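# Close the door between two rooms until latched

## Task

Push the door separating the two rooms fully shut so that it latches, and make sure it stays latched without the robot holding it. At the end, no object other than the robot and the door may lie even partly within the yellow tape boundary on the floor (resting on the tape itself is acceptable), the coffee table must be standing upright, and the robot must not have fallen or be left leaning.

## Robot and tools

ROBOT. A Hello Robot Stretch 3 with a single arm: a two-wheeled base (0.33 m long, 0.34 m wide), a mast carrying a lift, and a telescoping arm that reaches out to the robot's RIGHT side. The gripper moves forward or back only by driving the base. Turning in place pivots about the point midway between the drive wheels, 0.05 m behind the front edge. Stowed (arm in, wrist folded) the robot sweeps a 0.28 m radius when turning; an unfolded, level wrist reaches past that circle. Occasionally some loose object may get nudged by an outside push.

FRAMES. Base frame: origin on the floor between the drive wheels, x forward, y left, z up. hand_pose is expressed in it, at the point where closed fingertips meet; with all wrist joints at 0 its x axis points up, y back toward the mast, z toward the robot's rear. Odometry frame = base frame where the scene began. Heading is positive to the left, range -3.142 to 3.142.

execute_actions. Argument "actions": a list holding exactly one action, or empty (empty just reports state and images). An action may contain "base", "joints", or both, plus optional "contact_limits"; all parts start at once. "base" carries exactly one key: {"translate_m": d}, a relative straight drive in metres from the current base position, forward positive, -1 to 1; or {"rotate_rad": d}, a relative turn in place in radians, counter-clockwise (left) positive, -3.2 to 3.2. No sideways motion. "joints" is one dict of absolute targets by name: lift_m 0 to 1.1 (arm height on mast), arm_m 0 to 0.52 (extension), wrist_yaw_rad -1.345 to 4.42 (0 along the arm, positive toward the front, 3.0 folded over the base), wrist_pitch_rad -1.57 to 0.451 (0 level, negative tips fingers down), wrist_roll_rad -2.911 to 2.911 (0 fingers side by side), gripper_m -0.089 to 0.179 (larger is wider; actual fingertip gap is smaller than the value), head_pan_rad -3.953 to 1.73 (0 forward, positive left, -1.57 along the arm), head_tilt_rad -1.53 to 0.419 (negative down). "contact_limits" accepts only arm_m: an effort percentage 1 to 100 at which the arm motion halts; low values are gentle but too low stops immediately, and it also caps holding force until the next action. "cameras": list of head_camera, nav_camera, wrist_camera or all; omitted/null means all, [] means none. Unknown keys, names or out-of-range numbers cause the whole call to be rejected with no motion. Anything left out of an action may still be driving toward an earlier target. Each action ends within 15 s. Base commands are measured from the position in the most recent reported state; the robot keeps its last command while you compose a reply.

wait: {"seconds": 0 to 10}; commands nothing and returns state and images. zoom_image: {"camera", "region": [x0, y0, x1, y1]} in pixels of that camera's latest full image, top-left origin, at most 504x504. finished_scene: {"scene": n} ends the current scene irreversibly and reports success; call it only once the door is latched on its own. A reply with no tool call ends everything. If a result reports a stop, later motion, wait and finish calls in the same reply are skipped.

RESULTS. base_status/joint_status: "done" (for the base, wheels turned the commanded amount, even if slipping), "off_target" (stopped short and possibly still pushing), "contact_stop", "time_out", "torque_fault" (target dropped; a contact-stopped arm or lift goes slack until recommanded). on_its_own lists uncommanded behaviour; "held at" is the target being held, not the actual position. motor_effort is percent of maximum, positive toward larger joint values, bracketed value is the peak; readings are noisy and biased. Positive wheel effort pushes forward. base_tilt in degrees (forward/right positive, a few degrees of fixed bias). turned_by_wheels and turned_by_imu give rotation since the last result. lidar_m: 12 distances from the base origin, 30-degree sectors starting straight ahead and going counter-clockwise (4th left, 7th behind, 10th right), scan plane 0.17 m above floor, 0.15 to 12 m, "-" means nothing; misses glass, thin legs, and parts hidden by the robot. wrist_depth_mm and head_depth_mm: 7x7 grids of median depth (45-1000 mm and 280-4000 mm). The calibration block gives intrinsics and base-to-camera transforms, which may be slightly off.

SPEED. Fast base motion (0.30 m/s, 1.9 rad/s) only when stowed: lift_m under 0.30, arm_m under 0.03, wrist_yaw_rad over 2.54; otherwise 0.10 m/s and 0.63 rad/s. Shorter robot motion time is better.

SAFETY. Fold or unfold the wrist only with lift_m 0.32-0.95, wrist_pitch_rad -0.4 and roll near 0; folded, lift can go down to 0.25. Keep pitch at -0.5 or lower when yaw is below -0.4. Wrist and base have no contact stop and will shove; a wrist servo pushed hard for seconds goes limp for 10 s. Pushing an unyielding object with the gripper above about 0.45 m, raising the contact limit, pushing again after a contact stop, or driving while the gripper is pressed on something fixed can tip the robot; so can snagging furniture, especially reversing. If tilting, reverse the last move in small steps, free the gripper, and lower lift_m to about 0.2. Avoid slamming the door, hard hits, knocking items into the taped area, or toppling the coffee table.

Each tool is called after "Request:" in YAML: its name, and indented under it one key for each argument.

## Session

Request:
execute_actions:
  actions: []

Scene clock: 0.00 s.
base_odometry: x=+0.000 y=+0.000 heading=+0.000 (m, m, rad; odometry frame)
turned_by_wheels: +0.000 (rad since the last result)
turned_by_imu: +0.000 (rad since the last result)
base_tilt: forward=+0.5 right=+0.2 (deg)
lidar_m: 1.21 2.07 1.41 1.38 1.14 0.92 0.91 0.99 0.87 0.86 0.94 1.20
head_depth_mm: 1109 1110 1115 1115 1118 1122 1123 / 1142 1143 1146 1149 1149 1148 1156 / 1181 1178 1172 1177 1181 1183 1182 / 1212 1213 1214 1212 1219 1217 1218 / 2069 2888 2879 2890 2861 2887 2389 / 2062 2903 2891 2892 2920 2953 2378 / 2081 2899 2912 2940 2939 2909 2390
base_status: not commanded
joint_positions: lift_m=+0.598 arm_m=-0.001 wrist_yaw_rad=+2.879 wrist_pitch_rad=-0.618 wrist_roll_rad=-0.007 gripper_m=+0.037 head_pan_rad=-0.007 head_tilt_rad=+0.008
joint_status: not commanded
motor_effort: left_wheel=+0 right_wheel=+0 lift_m=+25 arm_m=+0 wrist_yaw_rad=+0 wrist_pitch_rad=+4 wrist_roll_rad=+0 gripper_m=+1 head_pan_rad=-1 head_tilt_rad=+2 (%)
hand_pose: x=+0.0293 y=+0.0441 z=+0.5681 quat_wxyz=(+0.301, +0.693, +0.126, +0.642) (m; base frame)
wrist_depth_mm: - - - - - - - / - - - - - - - / - - - - - - - / 917 - 938 942 936 932 952 / 800 805 - 803 815 838 818 / 701 716 - 713 705 731 739 / 639 647 - 651 636 649 646
pictures: head_camera (sideways: a quarter turn clockwise sets it upright), nav_camera (sideways: a quarter turn counterclockwise sets it upright), wrist_camera
Images, in order (width x height): head_camera 896x504, nav_camera 672x504, wrist_camera 644x364.

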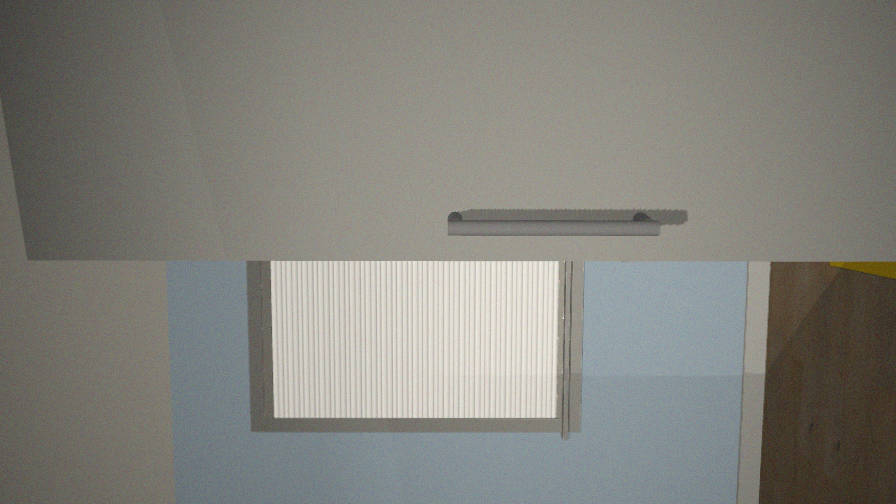

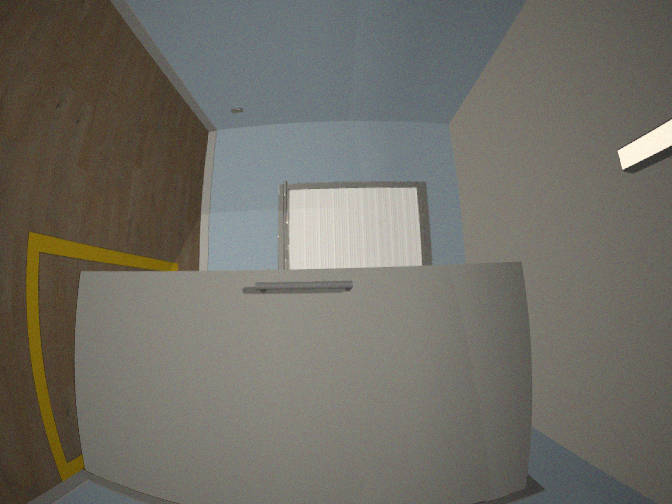

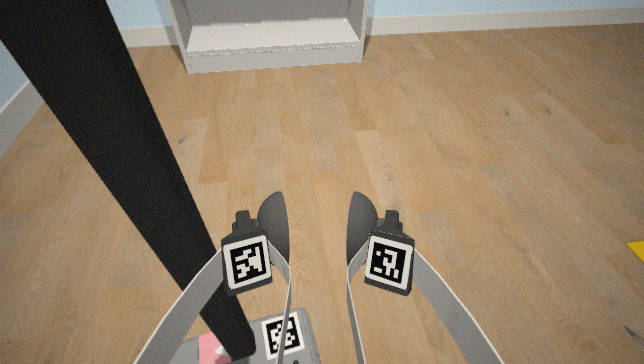

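Door hinged on right wall, closes away from me. Look behind it first.

Request:
execute_actions:
  actions:
    - {"base":{"rotate_rad":0.6},"joints":{"lift_m":0.28}}
  cameras: []

Request:
execute_actions:
  actions:
    - {"base":{"translate_m":1.0}}
  cameras: []

Request:
execute_actions:
  actions:
    - {"base":{"rotate_rad":-0.6}}
  cameras: []

Request:
execute_actions:
  actions:
    - {"base":{"translate_m":0.9},"joints":{"head_pan_rad":-1.57,"head_tilt_rad":-0.7}}
  cameras: ["nav_camera"]

Scene clock: 17.97 s.
base_odometry: x=+0.000 y=+0.000 heading=+0.600 (m, m, rad; odometry frame)
turned_by_wheels: +0.600 (rad since the last result)
turned_by_imu: +0.607 (rad since the last result)
base_tilt: forward=+0.5 right=+0.2 (deg)
lidar_m: 1.97 1.41 1.38 1.08 0.91 0.91 1.02 0.86 0.86 0.98 1.20 1.22
head_depth_mm: 2071 2917 2932 2977 2950 3000 2405 / 2071 3070 3184 3153 3161 3099 2405 / 2070 2835 2897 2953 2922 2951 2378 / 2061 2544 2574 2523 2549 2572 2403 / 2068 2279 2287 2283 2287 2276 2218 / 1974 2040 2071 2050 2046 2058 2050 / 1860 1864 1860 1869 1863 1881 1865
base_status: done
joint_positions: lift_m=+0.280 arm_m=-0.001 wrist_yaw_rad=+2.879 wrist_pitch_rad=-0.618 wrist_roll_rad=-0.007 gripper_m=+0.037 head_pan_rad=-0.007 head_tilt_rad=+0.008
joint_status: all done
motor_effort: left_wheel=-2(7) right_wheel=+2(8) lift_m=+16(22) arm_m=+0(0) wrist_yaw_rad=+0(0) wrist_pitch_rad=+4(4) wrist_roll_rad=+0(0) gripper_m=+0(0) head_pan_rad=-1(2) head_tilt_rad=+2(1) (%)
hand_pose: x=+0.0293 y=+0.0441 z=+0.2510 quat_wxyz=(+0.301, +0.693, +0.126, +0.642) (m; base frame)
wrist_depth_mm: - 903 941 958 974 - - / - 737 741 746 744 760 772 / 592 - 606 619 624 632 626 / 505 - 532 527 526 529 528 / 460 - - 459 461 459 456 / - - - - 395 407 410 / - - - - 363 360 364
pictures: none
No camera images: the call's "cameras" was empty. Leave "cameras" out to get every camera's image.

Scene clock: 23.00 s.
base_odometry: x=+0.825 y=+0.565 heading=+0.600 (m, m, rad; odometry frame)
turned_by_wheels: +0.000 (rad since the last result)
turned_by_imu: +0.005 (rad since the last result)
base_tilt: forward=+0.5 right=+0.2 (deg)
lidar_m: 1.17 0.98 0.74 1.05 1.27 1.65 1.82 1.54 0.98 0.75 2.11 2.11
head_depth_mm: 2064 2182 2178 2171 2160 2164 2186 / 1897 1956 1969 1963 1966 1970 1984 / 1688 1694 1692 1694 1707 1704 1697 / 1479 1480 1489 1484 1490 1486 1511 / 1322 1321 1324 1323 1321 1334 1330 / 1187 1192 1195 1195 1197 1192 1196 / 1078 1083 1086 1084 1089 1092 1089
base_status: done
joint_positions: lift_m=+0.280 arm_m=-0.001 wrist_yaw_rad=+2.879 wrist_pitch_rad=-0.618 wrist_roll_rad=-0.007 gripper_m=+0.037 head_pan_rad=-0.007 head_tilt_rad=+0.008
joint_status: not commanded
motor_effort: left_wheel=-2(10) right_wheel=+2(8) lift_m=+16(16) arm_m=-1(1) wrist_yaw_rad=+0(0) wrist_pitch_rad=+4(4) wrist_roll_rad=+0(0) gripper_m=+0(0) head_pan_rad=+0(1) head_tilt_rad=+1(2) (%)
hand_pose: x=+0.0293 y=+0.0440 z=+0.2510 quat_wxyz=(+0.301, +0.693, +0.126, +0.642) (m; base frame)
wrist_depth_mm: - 908 840 797 892 806 736 / - 750 734 756 761 746 767 / 589 - 614 610 615 622 628 / 521 - 542 521 523 523 530 / 459 - - 463 452 460 460 / - - - - 395 406 406 / - - - - 361 362 365
pictures: none
No camera images: the call's "cameras" was empty. Leave "cameras" out to get every camera's image.

Scene clock: 24.47 s.
base_odometry: x=+0.825 y=+0.565 heading=+0.000 (m, m, rad; odometry frame)
turned_by_wheels: -0.600 (rad since the last result)
turned_by_imu: -0.605 (rad since the last result)
base_tilt: forward=+0.4 right=+0.1 (deg)
lidar_m: 2.11 1.23 0.99 0.79 0.74 1.27 1.64 1.79 1.55 1.09 0.74 2.02
head_depth_mm: 2012 2022 2029 2026 2028 2027 2034 / 2055 2040 2036 2058 2050 2074 2073 / 2052 2063 2073 2040 2067 2084 2077 / 2063 2085 2085 2092 2080 2120 2080 / 2065 2103 2110 2124 2128 2121 2159 / 2065 2139 2135 2126 2153 2155 2146 / 2073 2155 2150 2184 2181 2175 2164
base_status: done
joint_positions: lift_m=+0.280 arm_m=-0.001 wrist_yaw_rad=+2.879 wrist_pitch_rad=-0.618 wrist_roll_rad=-0.007 gripper_m=+0.037 head_pan_rad=-0.007 head_tilt_rad=+0.008
joint_status: not commanded
motor_effort: left_wheel=+2(13) right_wheel=-1(7) lift_m=+16(16) arm_m=+0(0) wrist_yaw_rad=+0(0) wrist_pitch_rad=+4(4) wrist_roll_rad=+0(0) gripper_m=+0(1) head_pan_rad=-1(0) head_tilt_rad=+2(3) (%)
hand_pose: x=+0.0293 y=+0.0440 z=+0.2510 quat_wxyz=(+0.301, +0.693, +0.126, +0.642) (m; base frame)
wrist_depth_mm: - 836 894 907 943 - - / - 737 751 745 749 765 766 / 592 - 615 615 624 629 634 / 506 - 533 524 520 530 528 / 457 - - 460 459 457 463 / - - - - 395 406 408 / - - - - 365 360 363
pictures: none
No camera images: the call's "cameras" was empty. Leave "cameras" out to get every camera's image.

Scene clock: 29.23 s.
base_odometry: x=+1.725 y=+0.564 heading=+0.000 (m, m, rad; odometry frame)
turned_by_wheels: +0.000 (rad since the last result)
turned_by_imu: +0.004 (rad since the last result)
base_tilt: forward=+0.5 right=+0.1 (deg)
lidar_m: 1.22 1.07 0.86 0.85 0.93 1.32 2.53 2.08 0.75 1.42 1.46 1.23
head_depth_mm: 3443 3606 2612 2025 1615 1352 1220 / 3400 3568 2619 2017 1660 1406 1213 / 3497 3532 2557 1994 1649 1397 1218 / 3548 3537 2539 2006 1636 1399 1212 / 3562 3324 2373 1984 1640 1387 1202 / 1506 1707 1857 1804 1636 1392 1206 / 1532 1717 1894 1806 1631 1386 1209
base_status: done
joint_positions: lift_m=+0.280 arm_m=-0.001 wrist_yaw_rad=+2.879 wrist_pitch_rad=-0.618 wrist_roll_rad=-0.007 gripper_m=+0.037 head_pan_rad=-1.563 head_tilt_rad=-0.691
joint_status: all done
motor_effort: left_wheel=+1(15) right_wheel=+0(6) lift_m=+16(16) arm_m=+0(0) wrist_yaw_rad=+0(0) wrist_pitch_rad=+4(4) wrist_roll_rad=+0(0) gripper_m=+0(0) head_pan_rad=-4(36) head_tilt_rad=-5(41) (%)
hand_pose: x=+0.0293 y=+0.0440 z=+0.2510 quat_wxyz=(+0.301, +0.693, +0.127, +0.642) (m; base frame)
wrist_depth_mm: - 773 802 824 866 881 909 / - 738 734 740 760 766 768 / 591 - 605 619 623 626 617 / 509 - 529 523 533 527 525 / 455 - - 464 457 459 463 / - - - - 389 408 405 / - - - - 360 362 365
pictures: nav_camera (sideways: a quarter turn counterclockwise sets it upright)
camera_calibration (this result's frames):
nav_camera: T_world_to_cam=[[-0.0362565, -0.643706, 0.764414, -0.953816], [-0.999103, 0.0401072, -0.013614, 0.0661926], [-0.0218951, -0.764222, -0.644582, 0.798227], [0, 0, 0, 1]] pos_world=[0.0490285, -0.00660952, 1.24453]
Images, in order (width x height): nav_camera 672x504.

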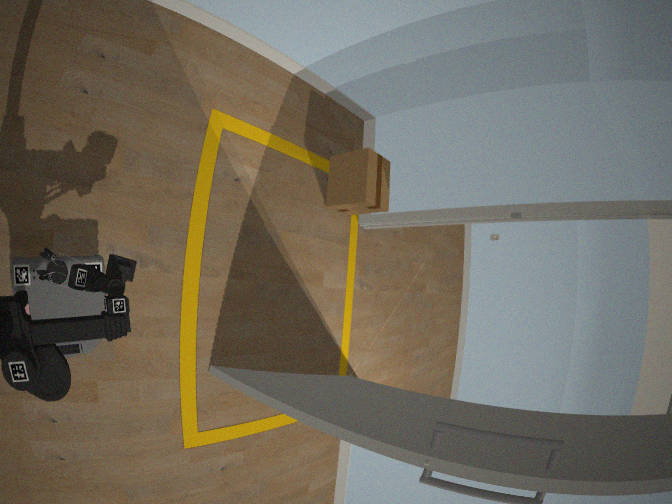

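Request:
execute_actions:
  actions:
    - {"joints":{"head_pan_rad":-1.3,"head_tilt_rad":-0.8}}
  cameras: ["head_camera"]

Scene clock: 39.93 s.
base_odometry: x=+1.725 y=+0.564 heading=+0.000 (m, m, rad; odometry frame)
turned_by_wheels: +0.000 (rad since the last result)
turned_by_imu: +0.000 (rad since the last result)
base_tilt: forward=+0.4 right=+0.2 (deg)
lidar_m: 1.22 1.07 0.86 0.85 0.93 1.32 2.52 2.08 0.75 1.42 1.46 1.23
head_depth_mm: 3402 2831 2218 1821 1535 1337 1178 / 3541 2836 2194 1818 1537 1338 1177 / 1568 1795 2066 1793 1532 1331 1165 / 1621 1839 1812 1800 1520 1323 1168 / 1686 1931 1844 1790 1524 1315 1163 / 1755 2043 2160 1766 1505 1306 1160 / 1739 1931 2030 1770 1509 1309 1156
base_status: not commanded
joint_positions: lift_m=+0.280 arm_m=-0.001 wrist_yaw_rad=+2.879 wrist_pitch_rad=-0.618 wrist_roll_rad=-0.007 gripper_m=+0.037 head_pan_rad=-1.307 head_tilt_rad=-0.789
joint_status: all done
motor_effort: left_wheel=+1(1) right_wheel=+0(0) lift_m=+16(16) arm_m=-1(1) wrist_yaw_rad=-1(1) wrist_pitch_rad=+4(4) wrist_roll_rad=+0(0) gripper_m=+0(0) head_pan_rad=+2(24) head_tilt_rad=-6(19) (%)
hand_pose: x=+0.0293 y=+0.0440 z=+0.2510 quat_wxyz=(+0.301, +0.693, +0.127, +0.642) (m; base frame)
wrist_depth_mm: - 783 832 850 878 888 904 / - 730 742 755 755 769 780 / 587 - 604 613 622 624 619 / 513 - 538 523 527 526 533 / 458 - - 459 460 459 459 / - - - - 394 405 408 / - - - - 359 364 364
pictures: head_camera (sideways: a quarter turn clockwise sets it upright)
camera_calibration (this result's frames):
head_camera: T_world_to_cam=[[-0.187603, 0.671181, -0.717162, 0.954566], [0.973521, 0.224148, -0.0448876, 0.051947], [0.130623, -0.706593, -0.695459, 0.858917], [0, 0, 0, 1]] pos_world=[0.0163139, -0.0454251, 1.28425]
Images, in order (width x height): head_camera 896x504.

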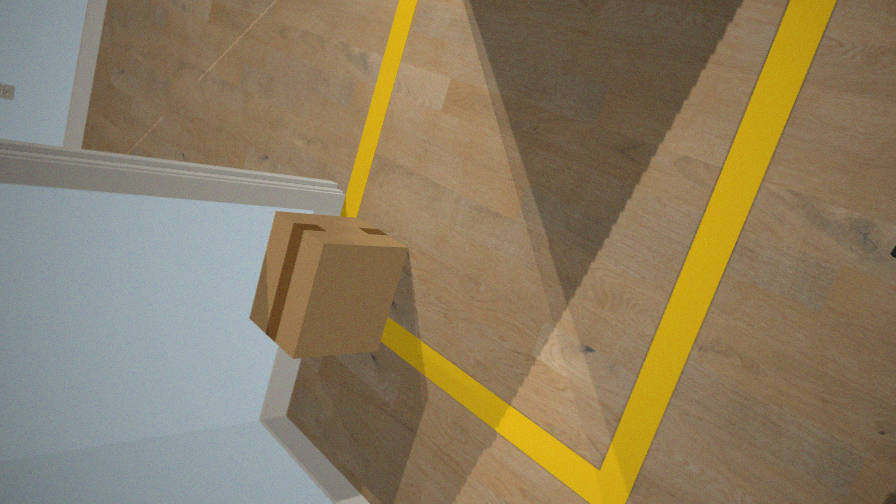

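Request:
execute_actions:
  actions:
    - {"base":{"rotate_rad":-1.62}}
  cameras: []

Request:
execute_actions:
  actions:
    - {"base":{"translate_m":0.85}}
  cameras: []

Request:
execute_actions:
  actions:
    - {"base":{"rotate_rad":1.57},"joints":{"lift_m":0.4,"wrist_pitch_rad":-0.4}}
  cameras: []

Request:
execute_actions:
  actions:
    - {"joints":{"wrist_yaw_rad":0}}
  cameras: []

Request:
execute_actions:
  actions:
    - {"joints":{"lift_m":0.15,"arm_m":0.2,"head_tilt_rad":-1.1}}
  cameras: ["nav_camera"]

Scene clock: 48.93 s.
base_odometry: x=+1.725 y=+0.564 heading=-1.620 (m, m, rad; odometry frame)
turned_by_wheels: -1.620 (rad since the last result)
turned_by_imu: -1.629 (rad since the last result)
base_tilt: forward=+0.4 right=+0.2 (deg)
lidar_m: 1.43 1.43 1.24 1.22 1.10 0.86 0.85 0.91 1.32 2.53 2.15 0.75
head_depth_mm: 2246 2502 2224 1818 1540 1329 1176 / 2294 2539 2190 1806 1536 1335 1173 / 2359 2599 2186 1802 1534 1328 1173 / 2442 2659 2193 1798 1530 1325 1167 / 2497 2772 2156 1787 1522 1315 1167 / 2612 2715 2148 1790 1517 1318 1160 / 2547 2622 2145 1781 1501 1305 1159
base_status: done
joint_positions: lift_m=+0.280 arm_m=-0.001 wrist_yaw_rad=+2.879 wrist_pitch_rad=-0.618 wrist_roll_rad=-0.007 gripper_m=+0.037 head_pan_rad=-1.307 head_tilt_rad=-0.790
joint_status: not commanded
motor_effort: left_wheel=+1(16) right_wheel=+0(7) lift_m=+16(16) arm_m=-1(0) wrist_yaw_rad=+0(0) wrist_pitch_rad=+4(4) wrist_roll_rad=+0(0) gripper_m=+0(1) head_pan_rad=+2(2) head_tilt_rad=-4(5) (%)
hand_pose: x=+0.0293 y=+0.0440 z=+0.2510 quat_wxyz=(+0.301, +0.693, +0.127, +0.642) (m; base frame)
wrist_depth_mm: - 935 954 955 966 - - / - 739 733 735 751 764 774 / 594 - 618 614 618 618 627 / 511 - 543 524 525 530 535 / 459 - - 461 459 459 459 / - - - - 394 402 406 / - - - - 360 365 363
pictures: none
No camera images: the call's "cameras" was empty. Leave "cameras" out to get every camera's image.

Scene clock: 53.63 s.
base_odometry: x=+1.684 y=-0.285 heading=-1.620 (m, m, rad; odometry frame)
turned_by_wheels: +0.000 (rad since the last result)
turned_by_imu: +0.004 (rad since the last result)
base_tilt: forward=+0.5 right=+0.2 (deg)
lidar_m: 1.00 0.64 0.79 1.13 1.22 1.72 1.69 1.82 0.45 0.45 0.53 0.96
head_depth_mm: 381 425 478 548 641 773 1135 / 400 449 509 588 699 856 1110 / 421 476 545 635 764 957 1153 / 446 506 584 689 844 1088 1166 / 472 540 630 757 944 1246 1168 / 501 578 683 833 1072 1293 1159 / 536 623 748 936 1238 1307 1155
base_status: done
joint_positions: lift_m=+0.280 arm_m=-0.001 wrist_yaw_rad=+2.879 wrist_pitch_rad=-0.618 wrist_roll_rad=-0.007 gripper_m=+0.037 head_pan_rad=-1.307 head_tilt_rad=-0.790
joint_status: not commanded
motor_effort: left_wheel=+2(14) right_wheel=+0(5) lift_m=+16(16) arm_m=+0(0) wrist_yaw_rad=+0(0) wrist_pitch_rad=+4(4) wrist_roll_rad=+0(0) gripper_m=+1(0) head_pan_rad=+2(3) head_tilt_rad=-4(6) (%)
hand_pose: x=+0.0293 y=+0.0440 z=+0.2510 quat_wxyz=(+0.301, +0.693, +0.127, +0.642) (m; base frame)
wrist_depth_mm: - 933 937 945 948 618 516 / - 741 736 744 757 637 592 / 592 - 605 616 624 622 628 / 515 - 530 524 520 532 530 / 461 - - 457 459 456 460 / - - - - 392 406 407 / - - - - 360 364 362
pictures: none
No camera images: the call's "cameras" was empty. Leave "cameras" out to get every camera's image.

Scene clock: 56.97 s.
base_odometry: x=+1.684 y=-0.285 heading=-0.050 (m, m, rad; odometry frame)
turned_by_wheels: +1.570 (rad since the last result)
turned_by_imu: +1.588 (rad since the last result)
base_tilt: forward=+0.5 right=+0.2 (deg)
lidar_m: 1.13 1.21 1.72 1.69 1.82 0.45 0.45 0.53 0.97 1.00 0.64 0.79
head_depth_mm: 2703 2851 2220 1818 1547 1340 1183 / 2814 2845 2192 1804 1538 1330 1178 / 2878 2813 2212 1785 1525 1330 1170 / 2879 2678 2114 1740 1519 1328 1178 / 795 904 1053 1266 1430 1317 1164 / 827 946 1118 1332 1210 1263 1161 / 857 995 1172 1367 1202 1287 1163
base_status: done
joint_positions: lift_m=+0.400 arm_m=-0.001 wrist_yaw_rad=+2.879 wrist_pitch_rad=-0.418 wrist_roll_rad=-0.007 gripper_m=+0.037 head_pan_rad=-1.307 head_tilt_rad=-0.790
joint_status: all done
motor_effort: left_wheel=-1(11) right_wheel=+2(9) lift_m=+34(34) arm_m=-1(1) wrist_yaw_rad=+0(1) wrist_pitch_rad=+5(6) wrist_roll_rad=+0(0) gripper_m=+0(1) head_pan_rad=+3(2) head_tilt_rad=-4(5) (%)
hand_pose: x=+0.0369 y=+0.0726 z=+0.4123 quat_wxyz=(+0.236, +0.702, +0.056, +0.669) (m; base frame)
wrist_depth_mm: - - - - - - - / - - - - - - - / - - - - - - - / 858 900 870 871 886 905 888 / 716 - 738 720 721 726 727 / 603 584 588 617 592 609 620 / 524 524 543 542 533 538 537
pictures: none
No camera images: the call's "cameras" was empty. Leave "cameras" out to get every camera's image.

Scene clock: 59.43 s.
base_odometry: x=+1.684 y=-0.285 heading=-0.050 (m, m, rad; odometry frame)
turned_by_wheels: +0.000 (rad since the last result)
turned_by_imu: +0.000 (rad since the last result)
base_tilt: forward=+0.5 right=+0.2 (deg)
lidar_m: 1.13 1.22 1.72 1.69 1.82 0.45 0.45 0.53 0.96 1.00 0.64 0.79
head_depth_mm: 2700 2831 2217 1818 1546 1336 1181 / 2772 2776 2203 1799 1534 1330 1178 / 2871 2750 2210 1798 1527 1329 1195 / 2888 2641 2095 1760 1514 1328 1172 / 797 904 1056 1264 1427 1307 1164 / 828 946 1111 1327 1205 1269 1161 / 858 988 1173 1357 1200 1287 1154
base_status: not commanded
joint_positions: lift_m=+0.400 arm_m=-0.001 wrist_yaw_rad=+0.003 wrist_pitch_rad=-0.417 wrist_roll_rad=-0.007 gripper_m=+0.037 head_pan_rad=-1.307 head_tilt_rad=-0.790
joint_status: all done
motor_effort: left_wheel=-1(1) right_wheel=+2(2) lift_m=+33(34) arm_m=-1(1) wrist_yaw_rad=-2(2) wrist_pitch_rad=+6(5) wrist_roll_rad=+0(0) gripper_m=-1(0) head_pan_rad=+2(2) head_tilt_rad=-5(5) (%)
hand_pose: x=-0.0208 y=-0.3686 z=+0.4123 quat_wxyz=(+0.695, +0.148, -0.689, -0.145) (m; base frame)
wrist_depth_mm: 549 549 - - - - - / 602 601 - - - - - / 540 646 - - - - - / 444 671 834 897 879 895 858 / 437 616 748 724 727 728 704 / 459 590 600 603 590 624 620 / 509 527 522 526 530 531 528
pictures: none
No camera images: the call's "cameras" was empty. Leave "cameras" out to get every camera's image.

Scene clock: 62.53 s.
base_odometry: x=+1.684 y=-0.285 heading=-0.050 (m, m, rad; odometry frame)
turned_by_wheels: +0.000 (rad since the last result)
turned_by_imu: +0.000 (rad since the last result)
base_tilt: forward=+0.5 right=+0.1 (deg)
lidar_m: 1.13 1.22 1.71 1.69 1.82 0.45 0.45 0.53 0.97 1.00 0.64 0.79
head_depth_mm: 2023 1811 1604 1449 1334 1222 1133 / 2020 1783 1608 1446 1328 1212 1138 / 2015 1773 1593 1454 1279 1231 - / 1965 1724 1557 1426 1306 1233 - / 925 1130 1367 1431 1310 1201 1123 / 972 1194 1218 1330 1301 1201 1111 / 1018 1264 1218 1356 1296 1196 1103
base_status: not commanded
joint_positions: lift_m=+0.150 arm_m=+0.200 wrist_yaw_rad=+0.002 wrist_pitch_rad=-0.417 wrist_roll_rad=-0.007 gripper_m=+0.037 head_pan_rad=-1.307 head_tilt_rad=-1.086
joint_status: all done
motor_effort: left_wheel=-1(1) right_wheel=+2(2) lift_m=+16(31) arm_m=+6(8) wrist_yaw_rad=-1(3) wrist_pitch_rad=+5(5) wrist_roll_rad=+0(0) gripper_m=+1(0) head_pan_rad=+2(2) head_tilt_rad=-7(31) (%)
hand_pose: x=-0.0210 y=-0.5691 z=+0.1632 quat_wxyz=(+0.694, +0.148, -0.689, -0.146) (m; base frame)
wrist_depth_mm: 360 - - - - - - / 391 497 846 847 883 889 893 / 434 483 605 611 612 625 626 / 455 458 471 475 470 482 483 / 375 383 398 385 390 389 390 / 323 323 319 325 318 329 332 / 278 280 280 282 284 285 285
pictures: nav_camera (sideways: a quarter turn counterclockwise sets it upright)
camera_calibration (this result's frames):
nav_camera: T_world_to_cam=[[0.192016, -0.868067, 0.45781, -0.555726], [-0.977028, -0.213031, 0.00585308, 0.040712], [0.092447, -0.448417, -0.889031, 1.11538], [0, 0, 0, 1]] pos_world=[0.043372, 0.0264189, 1.24578]
Images, in order (width x height): nav_camera 672x504.

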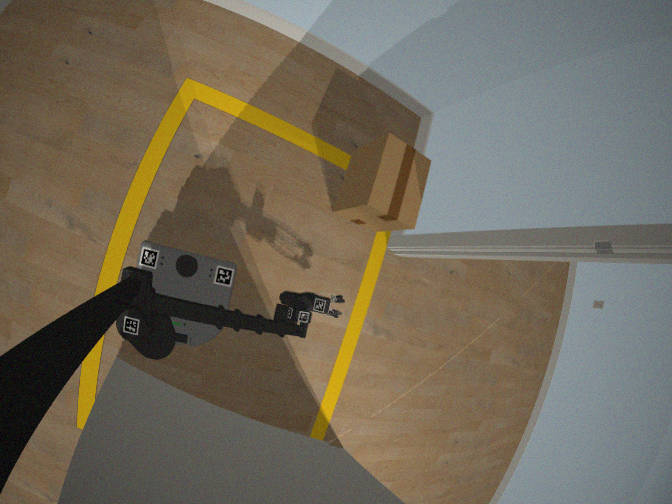

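Request:
execute_actions:
  actions:
    - {"base":{"translate_m":0.72},"joints":{"arm_m":0.23,"lift_m":0.11}}
  cameras: ["nav_camera"]

Scene clock: 73.70 s.
base_odometry: x=+2.403 y=-0.321 heading=-0.051 (m, m, rad; odometry frame)
turned_by_wheels: -0.001 (rad since the last result)
turned_by_imu: -0.484 (rad since the last result)
base_tilt: forward=+0.4 right=+0.2 (deg)
lidar_m: 0.50 0.49 0.54 0.84 1.69 1.85 1.08 1.08 1.31 0.50 0.49 0.62
head_depth_mm: 2038 1793 1608 1450 1323 1222 1127 / 1945 1787 1597 1451 1326 1222 1143 / 857 1035 1342 1177 1281 1221 - / 847 1026 1212 1144 1301 1235 - / 836 1016 1193 1130 1293 1199 1127 / 826 997 1250 1423 1302 1199 1108 / 814 985 1231 1412 1295 1193 1105
base_status: done
joint_positions: lift_m=+0.110 arm_m=+0.230 wrist_yaw_rad=-0.252 wrist_pitch_rad=-0.410 wrist_roll_rad=-0.008 gripper_m=+0.037 head_pan_rad=-1.307 head_tilt_rad=-1.086
joint_status: all done
on_its_own: wrist_yaw_rad is held at -0.223, not at your +0.000, by its stall guard, which is still easing; right_wheel is at rest, and its effort (+20) is outside its rest range (-18 to +18)
motor_effort: left_wheel=-13(29) right_wheel=+20(39) lift_m=+17(17) arm_m=+1(7) wrist_yaw_rad=+19(46) wrist_pitch_rad=+3(6) wrist_roll_rad=+0(1) gripper_m=+8(15) head_pan_rad=+2(1) head_tilt_rad=-7(9) (%)
hand_pose: x=-0.0777 y=-0.5931 z=+0.1249 quat_wxyz=(+0.672, +0.057, -0.702, -0.230) (m; base frame)
wrist_depth_mm: - - - - - 936 708 / - 59 754 751 786 787 712 / - 63 530 532 538 549 554 / - 67 407 416 416 419 425 / - 72 332 338 341 339 341 / - 79 100 282 276 285 288 / - 85 232 244 246 246 247
pictures: nav_camera (sideways: a quarter turn counterclockwise sets it upright)
camera_calibration (this result's frames):
nav_camera: T_world_to_cam=[[0.19206, -0.868197, 0.457545, -0.555381], [-0.977025, -0.213042, 0.00586781, 0.0406928], [0.0923818, -0.44816, -0.889167, 1.11555], [0, 0, 0, 1]] pos_world=[0.0433674, 0.0264353, 1.24579]
Images, in order (width x height): nav_camera 672x504.

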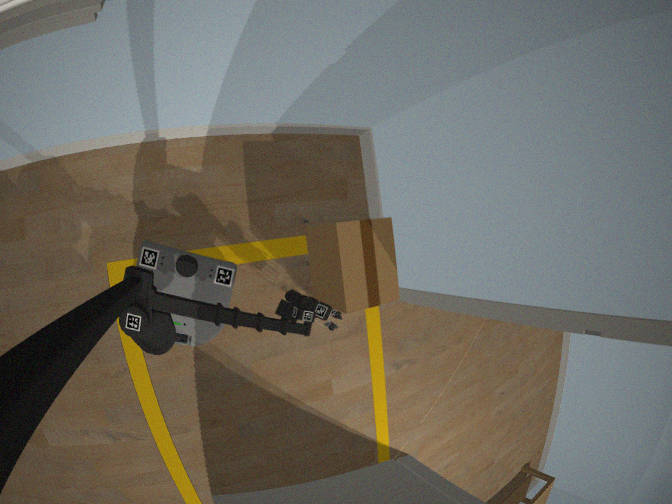

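Request:
execute_actions:
  actions:
    - {"joints":{"arm_m":0,"lift_m":0.4}}
  cameras: []

Request:
execute_actions:
  actions:
    - {"base":{"rotate_rad":0.45},"joints":{"wrist_yaw_rad":3.0}}
  cameras: []

Request:
execute_actions:
  actions:
    - {"base":{"translate_m":-0.68}}
  cameras: []

Request:
execute_actions:
  actions:
    - {"base":{"rotate_rad":-1.57}}
  cameras: []

Request:
execute_actions:
  actions:
    - {"base":{"translate_m":0.4}}
  cameras: []

Request:
execute_actions:
  actions:
    - {"base":{"rotate_rad":1.57},"joints":{"head_pan_rad":-0.3}}
  cameras: ["nav_camera"]

Scene clock: 87.17 s.
base_odometry: x=+2.403 y=-0.321 heading=-0.050 (m, m, rad; odometry frame)
turned_by_wheels: +0.001 (rad since the last result)
turned_by_imu: +0.002 (rad since the last result)
base_tilt: forward=+0.5 right=+0.2 (deg)
lidar_m: 0.50 0.50 0.54 0.85 1.69 1.85 1.08 1.08 1.31 0.50 0.49 0.62
head_depth_mm: 2035 1797 1609 1461 1328 1220 1133 / 1942 1786 1600 1441 1329 1251 1143 / 855 1035 1345 1176 1329 - - / 848 1030 1212 1148 1306 1231 - / 836 1017 1188 1125 1286 1203 1125 / 827 1001 1249 1420 1297 1199 1110 / 817 981 1231 1409 1300 1195 1103
base_status: not commanded
joint_positions: lift_m=+0.400 arm_m=+0.000 wrist_yaw_rad=-0.271 wrist_pitch_rad=-0.416 wrist_roll_rad=-0.008 gripper_m=+0.037 head_pan_rad=-1.307 head_tilt_rad=-1.086
joint_status: all done
on_its_own: wrist_yaw_rad is held at -0.269, not at your +0.000, by its stall guard, which is not easing now
motor_effort: left_wheel=+0(7) right_wheel=+1(11) lift_m=+34(35) arm_m=-6(7) wrist_yaw_rad=+1(8) wrist_pitch_rad=+5(5) wrist_roll_rad=+0(0) gripper_m=+1(4) head_pan_rad=+2(2) head_tilt_rad=-7(6) (%)
hand_pose: x=-0.0817 y=-0.3617 z=+0.4127 quat_wxyz=(+0.669, +0.052, -0.702, -0.238) (m; base frame)
wrist_depth_mm: 429 480 - - - 926 737 / 455 519 - - - 948 767 / 485 546 - - - - 795 / 426 424 854 879 896 888 829 / 341 347 364 729 729 726 732 / 294 327 440 609 600 614 615 / 301 347 478 534 532 532 532
pictures: none
No camera images: the call's "cameras" was empty. Leave "cameras" out to get every camera's image.

Scene clock: 89.80 s.
base_odometry: x=+2.403 y=-0.321 heading=+0.400 (m, m, rad; odometry frame)
turned_by_wheels: +0.450 (rad since the last result)
turned_by_imu: +0.455 (rad since the last result)
base_tilt: forward=+0.5 right=+0.2 (deg)
lidar_m: 0.49 0.53 0.77 1.69 1.81 2.38 1.08 1.25 0.50 0.49 0.65 0.51
head_depth_mm: 799 938 1157 1137 1299 1228 1133 / 823 980 1194 1126 1275 1244 1137 / 853 1026 1243 1137 1289 - - / 885 1072 1346 1434 1308 - - / 924 1119 1431 1433 1300 1202 1124 / 939 1111 1321 1396 1302 1200 1110 / 831 928 1038 1190 1274 1195 1105
base_status: done
joint_positions: lift_m=+0.400 arm_m=+0.000 wrist_yaw_rad=+2.997 wrist_pitch_rad=-0.416 wrist_roll_rad=-0.008 gripper_m=+0.037 head_pan_rad=-1.307 head_tilt_rad=-1.086
joint_status: all done
motor_effort: left_wheel=-1(7) right_wheel=+2(6) lift_m=+34(33) arm_m=-5(6) wrist_yaw_rad=+1(2) wrist_pitch_rad=+5(5) wrist_roll_rad=+1(0) gripper_m=+0(0) head_pan_rad=+3(2) head_tilt_rad=-8(8) (%)
hand_pose: x=+0.0112 y=+0.0770 z=+0.4127 quat_wxyz=(+0.196, +0.698, +0.097, +0.682) (m; base frame)
wrist_depth_mm: - - - - - 695 497 / - - - - - 714 502 / - - - - - 725 509 / 873 862 878 862 890 731 513 / 712 722 - 719 724 683 517 / 602 599 - 610 594 610 522 / 526 521 - 541 527 537 504
pictures: none
No camera images: the call's "cameras" was empty. Leave "cameras" out to get every camera's image.

Scene clock: 97.83 s.
base_odometry: x=+1.776 y=-0.586 heading=+0.400 (m, m, rad; odometry frame)
turned_by_wheels: +0.000 (rad since the last result)
turned_by_imu: -0.002 (rad since the last result)
base_tilt: forward=+0.5 right=+0.2 (deg)
lidar_m: 1.17 1.24 1.78 1.75 1.86 0.42 0.42 0.49 0.86 2.99 0.63 0.68
head_depth_mm: 2019 1802 1612 1463 1330 1226 1127 / 2014 1794 1591 1443 1328 1246 1143 / 2011 1770 1601 1439 1314 - - / 1992 1765 1583 1430 1308 - - / 1925 1216 1513 1426 1310 1200 1126 / 883 1090 1285 1371 1294 1199 1115 / 929 1150 1215 1211 1297 1194 1106
base_status: done
joint_positions: lift_m=+0.400 arm_m=+0.000 wrist_yaw_rad=+2.997 wrist_pitch_rad=-0.416 wrist_roll_rad=-0.008 gripper_m=+0.037 head_pan_rad=-1.307 head_tilt_rad=-1.086
joint_status: not commanded
motor_effort: left_wheel=-1(9) right_wheel=+2(2) lift_m=+33(33) arm_m=-5(5) wrist_yaw_rad=+2(2) wrist_pitch_rad=+5(5) wrist_roll_rad=+0(0) gripper_m=+0(0) head_pan_rad=+3(2) head_tilt_rad=-7(7) (%)
hand_pose: x=+0.0111 y=+0.0770 z=+0.4127 quat_wxyz=(+0.196, +0.698, +0.097, +0.682) (m; base frame)
wrist_depth_mm: - - - - - - - / - - - - - - - / - - - - - - - / 883 893 876 892 878 903 916 / 706 706 - 729 730 732 729 / 599 607 - 603 597 612 618 / 523 521 - 540 531 533 535
pictures: none
No camera images: the call's "cameras" was empty. Leave "cameras" out to get every camera's image.

Scene clock: 101.30 s.
base_odometry: x=+1.776 y=-0.586 heading=-1.170 (m, m, rad; odometry frame)
turned_by_wheels: -1.570 (rad since the last result)
turned_by_imu: -1.588 (rad since the last result)
base_tilt: forward=+0.5 right=+0.1 (deg)
lidar_m: 2.99 0.63 0.68 1.17 1.25 1.78 1.75 1.85 0.42 0.42 0.49 0.85
head_depth_mm: 403 471 566 706 966 1217 1123 / 425 502 610 777 1070 1243 1141 / 450 536 661 862 1235 - - / 477 574 720 966 1285 - - / 508 620 792 1106 1307 1197 1128 / 544 672 882 1283 1302 1201 1117 / 582 734 993 1378 1291 1193 1107
base_status: done
joint_positions: lift_m=+0.400 arm_m=+0.000 wrist_yaw_rad=+2.997 wrist_pitch_rad=-0.416 wrist_roll_rad=-0.008 gripper_m=+0.037 head_pan_rad=-1.307 head_tilt_rad=-1.086
joint_status: not commanded
motor_effort: left_wheel=+2(9) right_wheel=-1(5) lift_m=+34(33) arm_m=-5(5) wrist_yaw_rad=+2(2) wrist_pitch_rad=+5(5) wrist_roll_rad=+0(0) gripper_m=+0(1) head_pan_rad=+3(2) head_tilt_rad=-8(7) (%)
hand_pose: x=+0.0111 y=+0.0770 z=+0.4127 quat_wxyz=(+0.196, +0.698, +0.097, +0.682) (m; base frame)
wrist_depth_mm: - - - - - - 774 / - - - - - 790 740 / - - - - - 637 602 / 866 860 876 879 897 679 673 / 703 722 - 729 730 700 712 / 609 604 - 612 595 617 617 / 522 528 - 536 530 528 530
pictures: none
No camera images: the call's "cameras" was empty. Leave "cameras" out to get every camera's image.

Scene clock: 106.53 s.
base_odometry: x=+1.932 y=-0.954 heading=-1.170 (m, m, rad; odometry frame)
turned_by_wheels: +0.000 (rad since the last result)
turned_by_imu: +0.002 (rad since the last result)
base_tilt: forward=+0.5 right=+0.2 (deg)
lidar_m: 2.60 0.52 0.42 0.42 1.21 1.77 2.14 0.61 0.53 0.53 0.61 2.66
head_depth_mm: 509 595 715 893 1189 1223 1131 / 538 632 768 980 1286 1242 1142 / 567 677 834 1090 1314 - - / 601 726 909 1223 1313 - - / 642 782 1003 1373 1308 1197 1127 / 687 869 1152 1413 1296 1193 1108 / 772 1665 1567 1416 1293 1201 1109
base_status: done
joint_positions: lift_m=+0.400 arm_m=+0.000 wrist_yaw_rad=+2.997 wrist_pitch_rad=-0.416 wrist_roll_rad=-0.008 gripper_m=+0.037 head_pan_rad=-1.307 head_tilt_rad=-1.086
joint_status: not commanded
motor_effort: left_wheel=+2(9) right_wheel=-1(3) lift_m=+33(33) arm_m=-5(5) wrist_yaw_rad=+1(2) wrist_pitch_rad=+5(5) wrist_roll_rad=+0(0) gripper_m=+0(0) head_pan_rad=+3(1) head_tilt_rad=-8(7) (%)
hand_pose: x=+0.0111 y=+0.0770 z=+0.4127 quat_wxyz=(+0.196, +0.698, +0.097, +0.682) (m; base frame)
wrist_depth_mm: - - - - 919 538 396 / - - - - 836 542 434 / - - - 627 560 527 498 / 884 871 873 588 577 563 852 / 716 716 - 664 675 623 721 / 597 605 - 605 593 612 620 / 523 522 - 544 528 535 540
pictures: none
No camera images: the call's "cameras" was empty. Leave "cameras" out to get every camera's image.

Scene clock: 110.00 s.
base_odometry: x=+1.932 y=-0.954 heading=+0.400 (m, m, rad; odometry frame)
turned_by_wheels: +1.570 (rad since the last result)
turned_by_imu: +1.589 (rad since the last result)
base_tilt: forward=+0.5 right=+0.1 (deg)
lidar_m: 0.42 1.21 1.77 2.14 0.61 0.53 0.53 0.61 2.66 2.60 0.52 0.42
head_depth_mm: 671 718 757 913 1322 1223 1132 / 821 892 980 1076 1285 1230 - / 1058 1187 1310 1276 1300 1208 - / 1218 1468 1573 1118 1278 1212 - / 1180 1423 1573 1142 1290 1200 1139 / 1152 1386 1556 1424 1302 1199 1124 / 1127 1346 1526 1417 1292 1193 1106
base_status: done
joint_positions: lift_m=+0.400 arm_m=+0.000 wrist_yaw_rad=+2.997 wrist_pitch_rad=-0.416 wrist_roll_rad=-0.008 gripper_m=+0.037 head_pan_rad=-0.307 head_tilt_rad=-1.086
joint_status: all done
motor_effort: left_wheel=-1(7) right_wheel=+2(6) lift_m=+34(33) arm_m=-5(5) wrist_yaw_rad=+1(2) wrist_pitch_rad=+5(5) wrist_roll_rad=+0(0) gripper_m=+0(1) head_pan_rad=+1(33) head_tilt_rad=-7(8) (%)
hand_pose: x=+0.0111 y=+0.0770 z=+0.4127 quat_wxyz=(+0.196, +0.698, +0.097, +0.682) (m; base frame)
wrist_depth_mm: 539 - - - - - - / 544 - - - - - - / 553 - - - - - - / 567 703 879 880 893 891 882 / 572 691 - 724 721 736 739 / 565 607 - 607 593 623 617 / 523 526 - 544 538 531 530
pictures: nav_camera (sideways: a quarter turn counterclockwise sets it upright)
camera_calibration (this result's frames):
nav_camera: T_world_to_cam=[[0.834264, -0.307733, 0.457497, -0.559237], [-0.3489, -0.937141, 0.00587044, 0.0368578], [0.426933, -0.164519, -0.889192, 1.11354], [0, 0, 0, 1]] pos_world=[0.00400187, 0.045644, 1.24579]
Images, in order (width x height): nav_camera 672x504.

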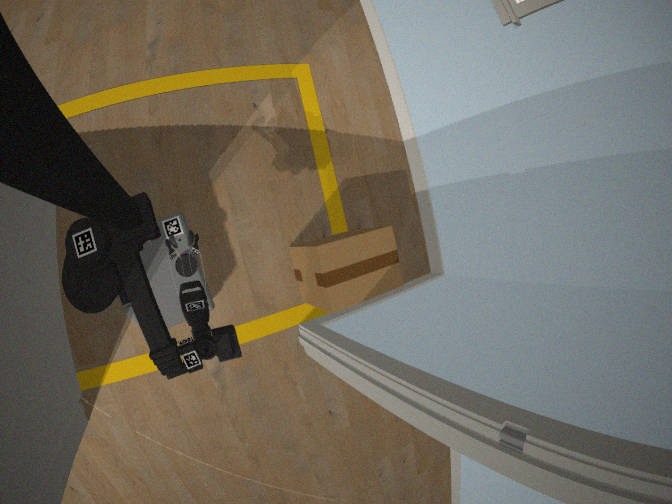

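Request:
execute_actions:
  actions:
    - {"base":{"translate_m":0.7}}
  cameras: ["nav_camera"]

Request:
execute_actions:
  actions:
    - {"base":{"translate_m":-0.6}}
  cameras: ["nav_camera"]

Scene clock: 121.70 s.
base_odometry: x=+2.577 y=-0.682 heading=+0.400 (m, m, rad; odometry frame)
turned_by_wheels: +0.000 (rad since the last result)
turned_by_imu: -0.364 (rad since the last result)
base_tilt: forward=+0.4 right=+0.2 (deg)
lidar_m: 0.17 0.51 0.58 0.98 2.16 1.23 1.15 1.17 0.40 0.36 0.15 0.15
head_depth_mm: 416 468 536 624 750 931 1109 / 464 533 618 743 925 1033 - / 527 614 734 912 1026 956 - / 596 714 893 1168 1020 951 - / 577 693 867 1153 1276 1190 1136 / 539 639 783 1005 1272 1201 1124 / 506 594 714 900 1196 1192 1103
base_status: done
joint_positions: lift_m=+0.400 arm_m=+0.000 wrist_yaw_rad=+2.997 wrist_pitch_rad=-0.416 wrist_roll_rad=-0.008 gripper_m=+0.037 head_pan_rad=-0.307 head_tilt_rad=-1.087
joint_status: not commanded
on_its_own: right_wheel is at rest, and its effort (+19) is outside its rest range (-18 to +18)
motor_effort: left_wheel=+15(23) right_wheel=+19(58) lift_m=+33(33) arm_m=-5(5) wrist_yaw_rad=+1(2) wrist_pitch_rad=+5(5) wrist_roll_rad=+0(0) gripper_m=+0(0) head_pan_rad=+2(3) head_tilt_rad=-7(7) (%)
hand_pose: x=+0.0111 y=+0.0770 z=+0.4127 quat_wxyz=(+0.196, +0.698, +0.097, +0.682) (m; base frame)
wrist_depth_mm: - - - - 680 506 407 / - - - - 729 528 421 / - - - - 766 551 435 / 864 875 867 875 792 576 446 / 701 723 - 713 723 607 464 / 606 607 - 608 594 591 481 / 526 524 - 542 533 525 487
pictures: nav_camera (sideways: a quarter turn counterclockwise sets it upright)
camera_calibration (this result's frames):
nav_camera: T_world_to_cam=[[0.83442, -0.307725, 0.457217, -0.558873], [-0.348841, -0.937163, 0.00588601, 0.0368372], [0.426676, -0.164408, -0.889335, 1.11373], [0, 0, 0, 1]] pos_world=[0.00398222, 0.0456492, 1.24579]
Images, in order (width x height): nav_camera 672x504.

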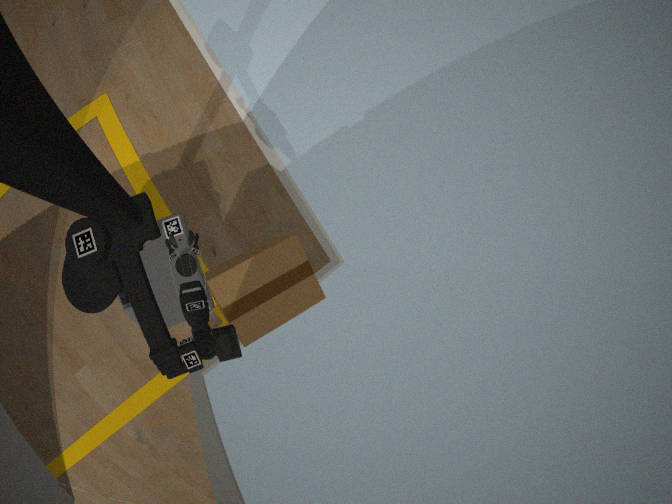

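Scene clock: 128.93 s.
base_odometry: x=+2.024 y=-0.915 heading=+0.400 (m, m, rad; odometry frame)
turned_by_wheels: +0.000 (rad since the last result)
turned_by_imu: -0.002 (rad since the last result)
base_tilt: forward=+0.5 right=+0.2 (deg)
lidar_m: 0.65 1.08 1.23 2.00 1.99 0.60 0.56 0.57 0.73 2.76 0.63 0.60
head_depth_mm: 614 696 871 1453 1328 1228 1130 / 694 790 913 1168 1327 1235 - / 788 920 1097 1348 1320 1216 - / 909 1083 1251 1400 1309 1207 - / 1070 1303 1232 1372 1305 1205 1146 / 1191 1421 1265 1408 1296 1196 1125 / 1124 1318 1508 1413 1292 1198 1105
base_status: done
joint_positions: lift_m=+0.400 arm_m=+0.000 wrist_yaw_rad=+2.997 wrist_pitch_rad=-0.416 wrist_roll_rad=-0.008 gripper_m=+0.037 head_pan_rad=-0.307 head_tilt_rad=-1.087
joint_status: not commanded
motor_effort: left_wheel=+1(12) right_wheel=+0(17) lift_m=+33(34) arm_m=-5(5) wrist_yaw_rad=+1(1) wrist_pitch_rad=+5(5) wrist_roll_rad=+0(0) gripper_m=+0(0) head_pan_rad=+2(3) head_tilt_rad=-7(8) (%)
hand_pose: x=+0.0111 y=+0.0770 z=+0.4127 quat_wxyz=(+0.196, +0.698, +0.097, +0.682) (m; base frame)
wrist_depth_mm: - - - - - - 839 / - - - - - - 859 / - - - - - - 878 / 848 880 888 875 902 878 857 / 714 726 - 711 735 727 722 / 606 604 - 612 588 617 616 / 519 526 - 538 521 539 535
pictures: nav_camera (sideways: a quarter turn counterclockwise sets it upright)
camera_calibration (this result's frames):
nav_camera: T_world_to_cam=[[0.834423, -0.307718, 0.457218, -0.558873], [-0.348833, -0.937166, 0.005886, 0.0368371], [0.426678, -0.164404, -0.889335, 1.11373], [0, 0, 0, 1]] pos_world=[0.00398184, 0.0456492, 1.24579]
Images, in order (width x height): nav_camera 672x504.

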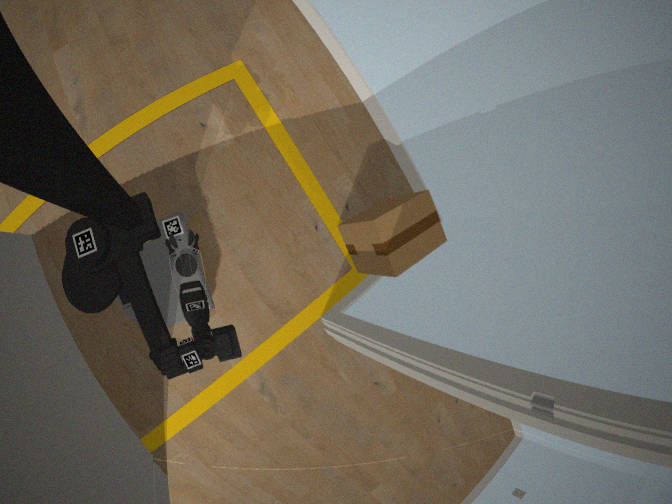

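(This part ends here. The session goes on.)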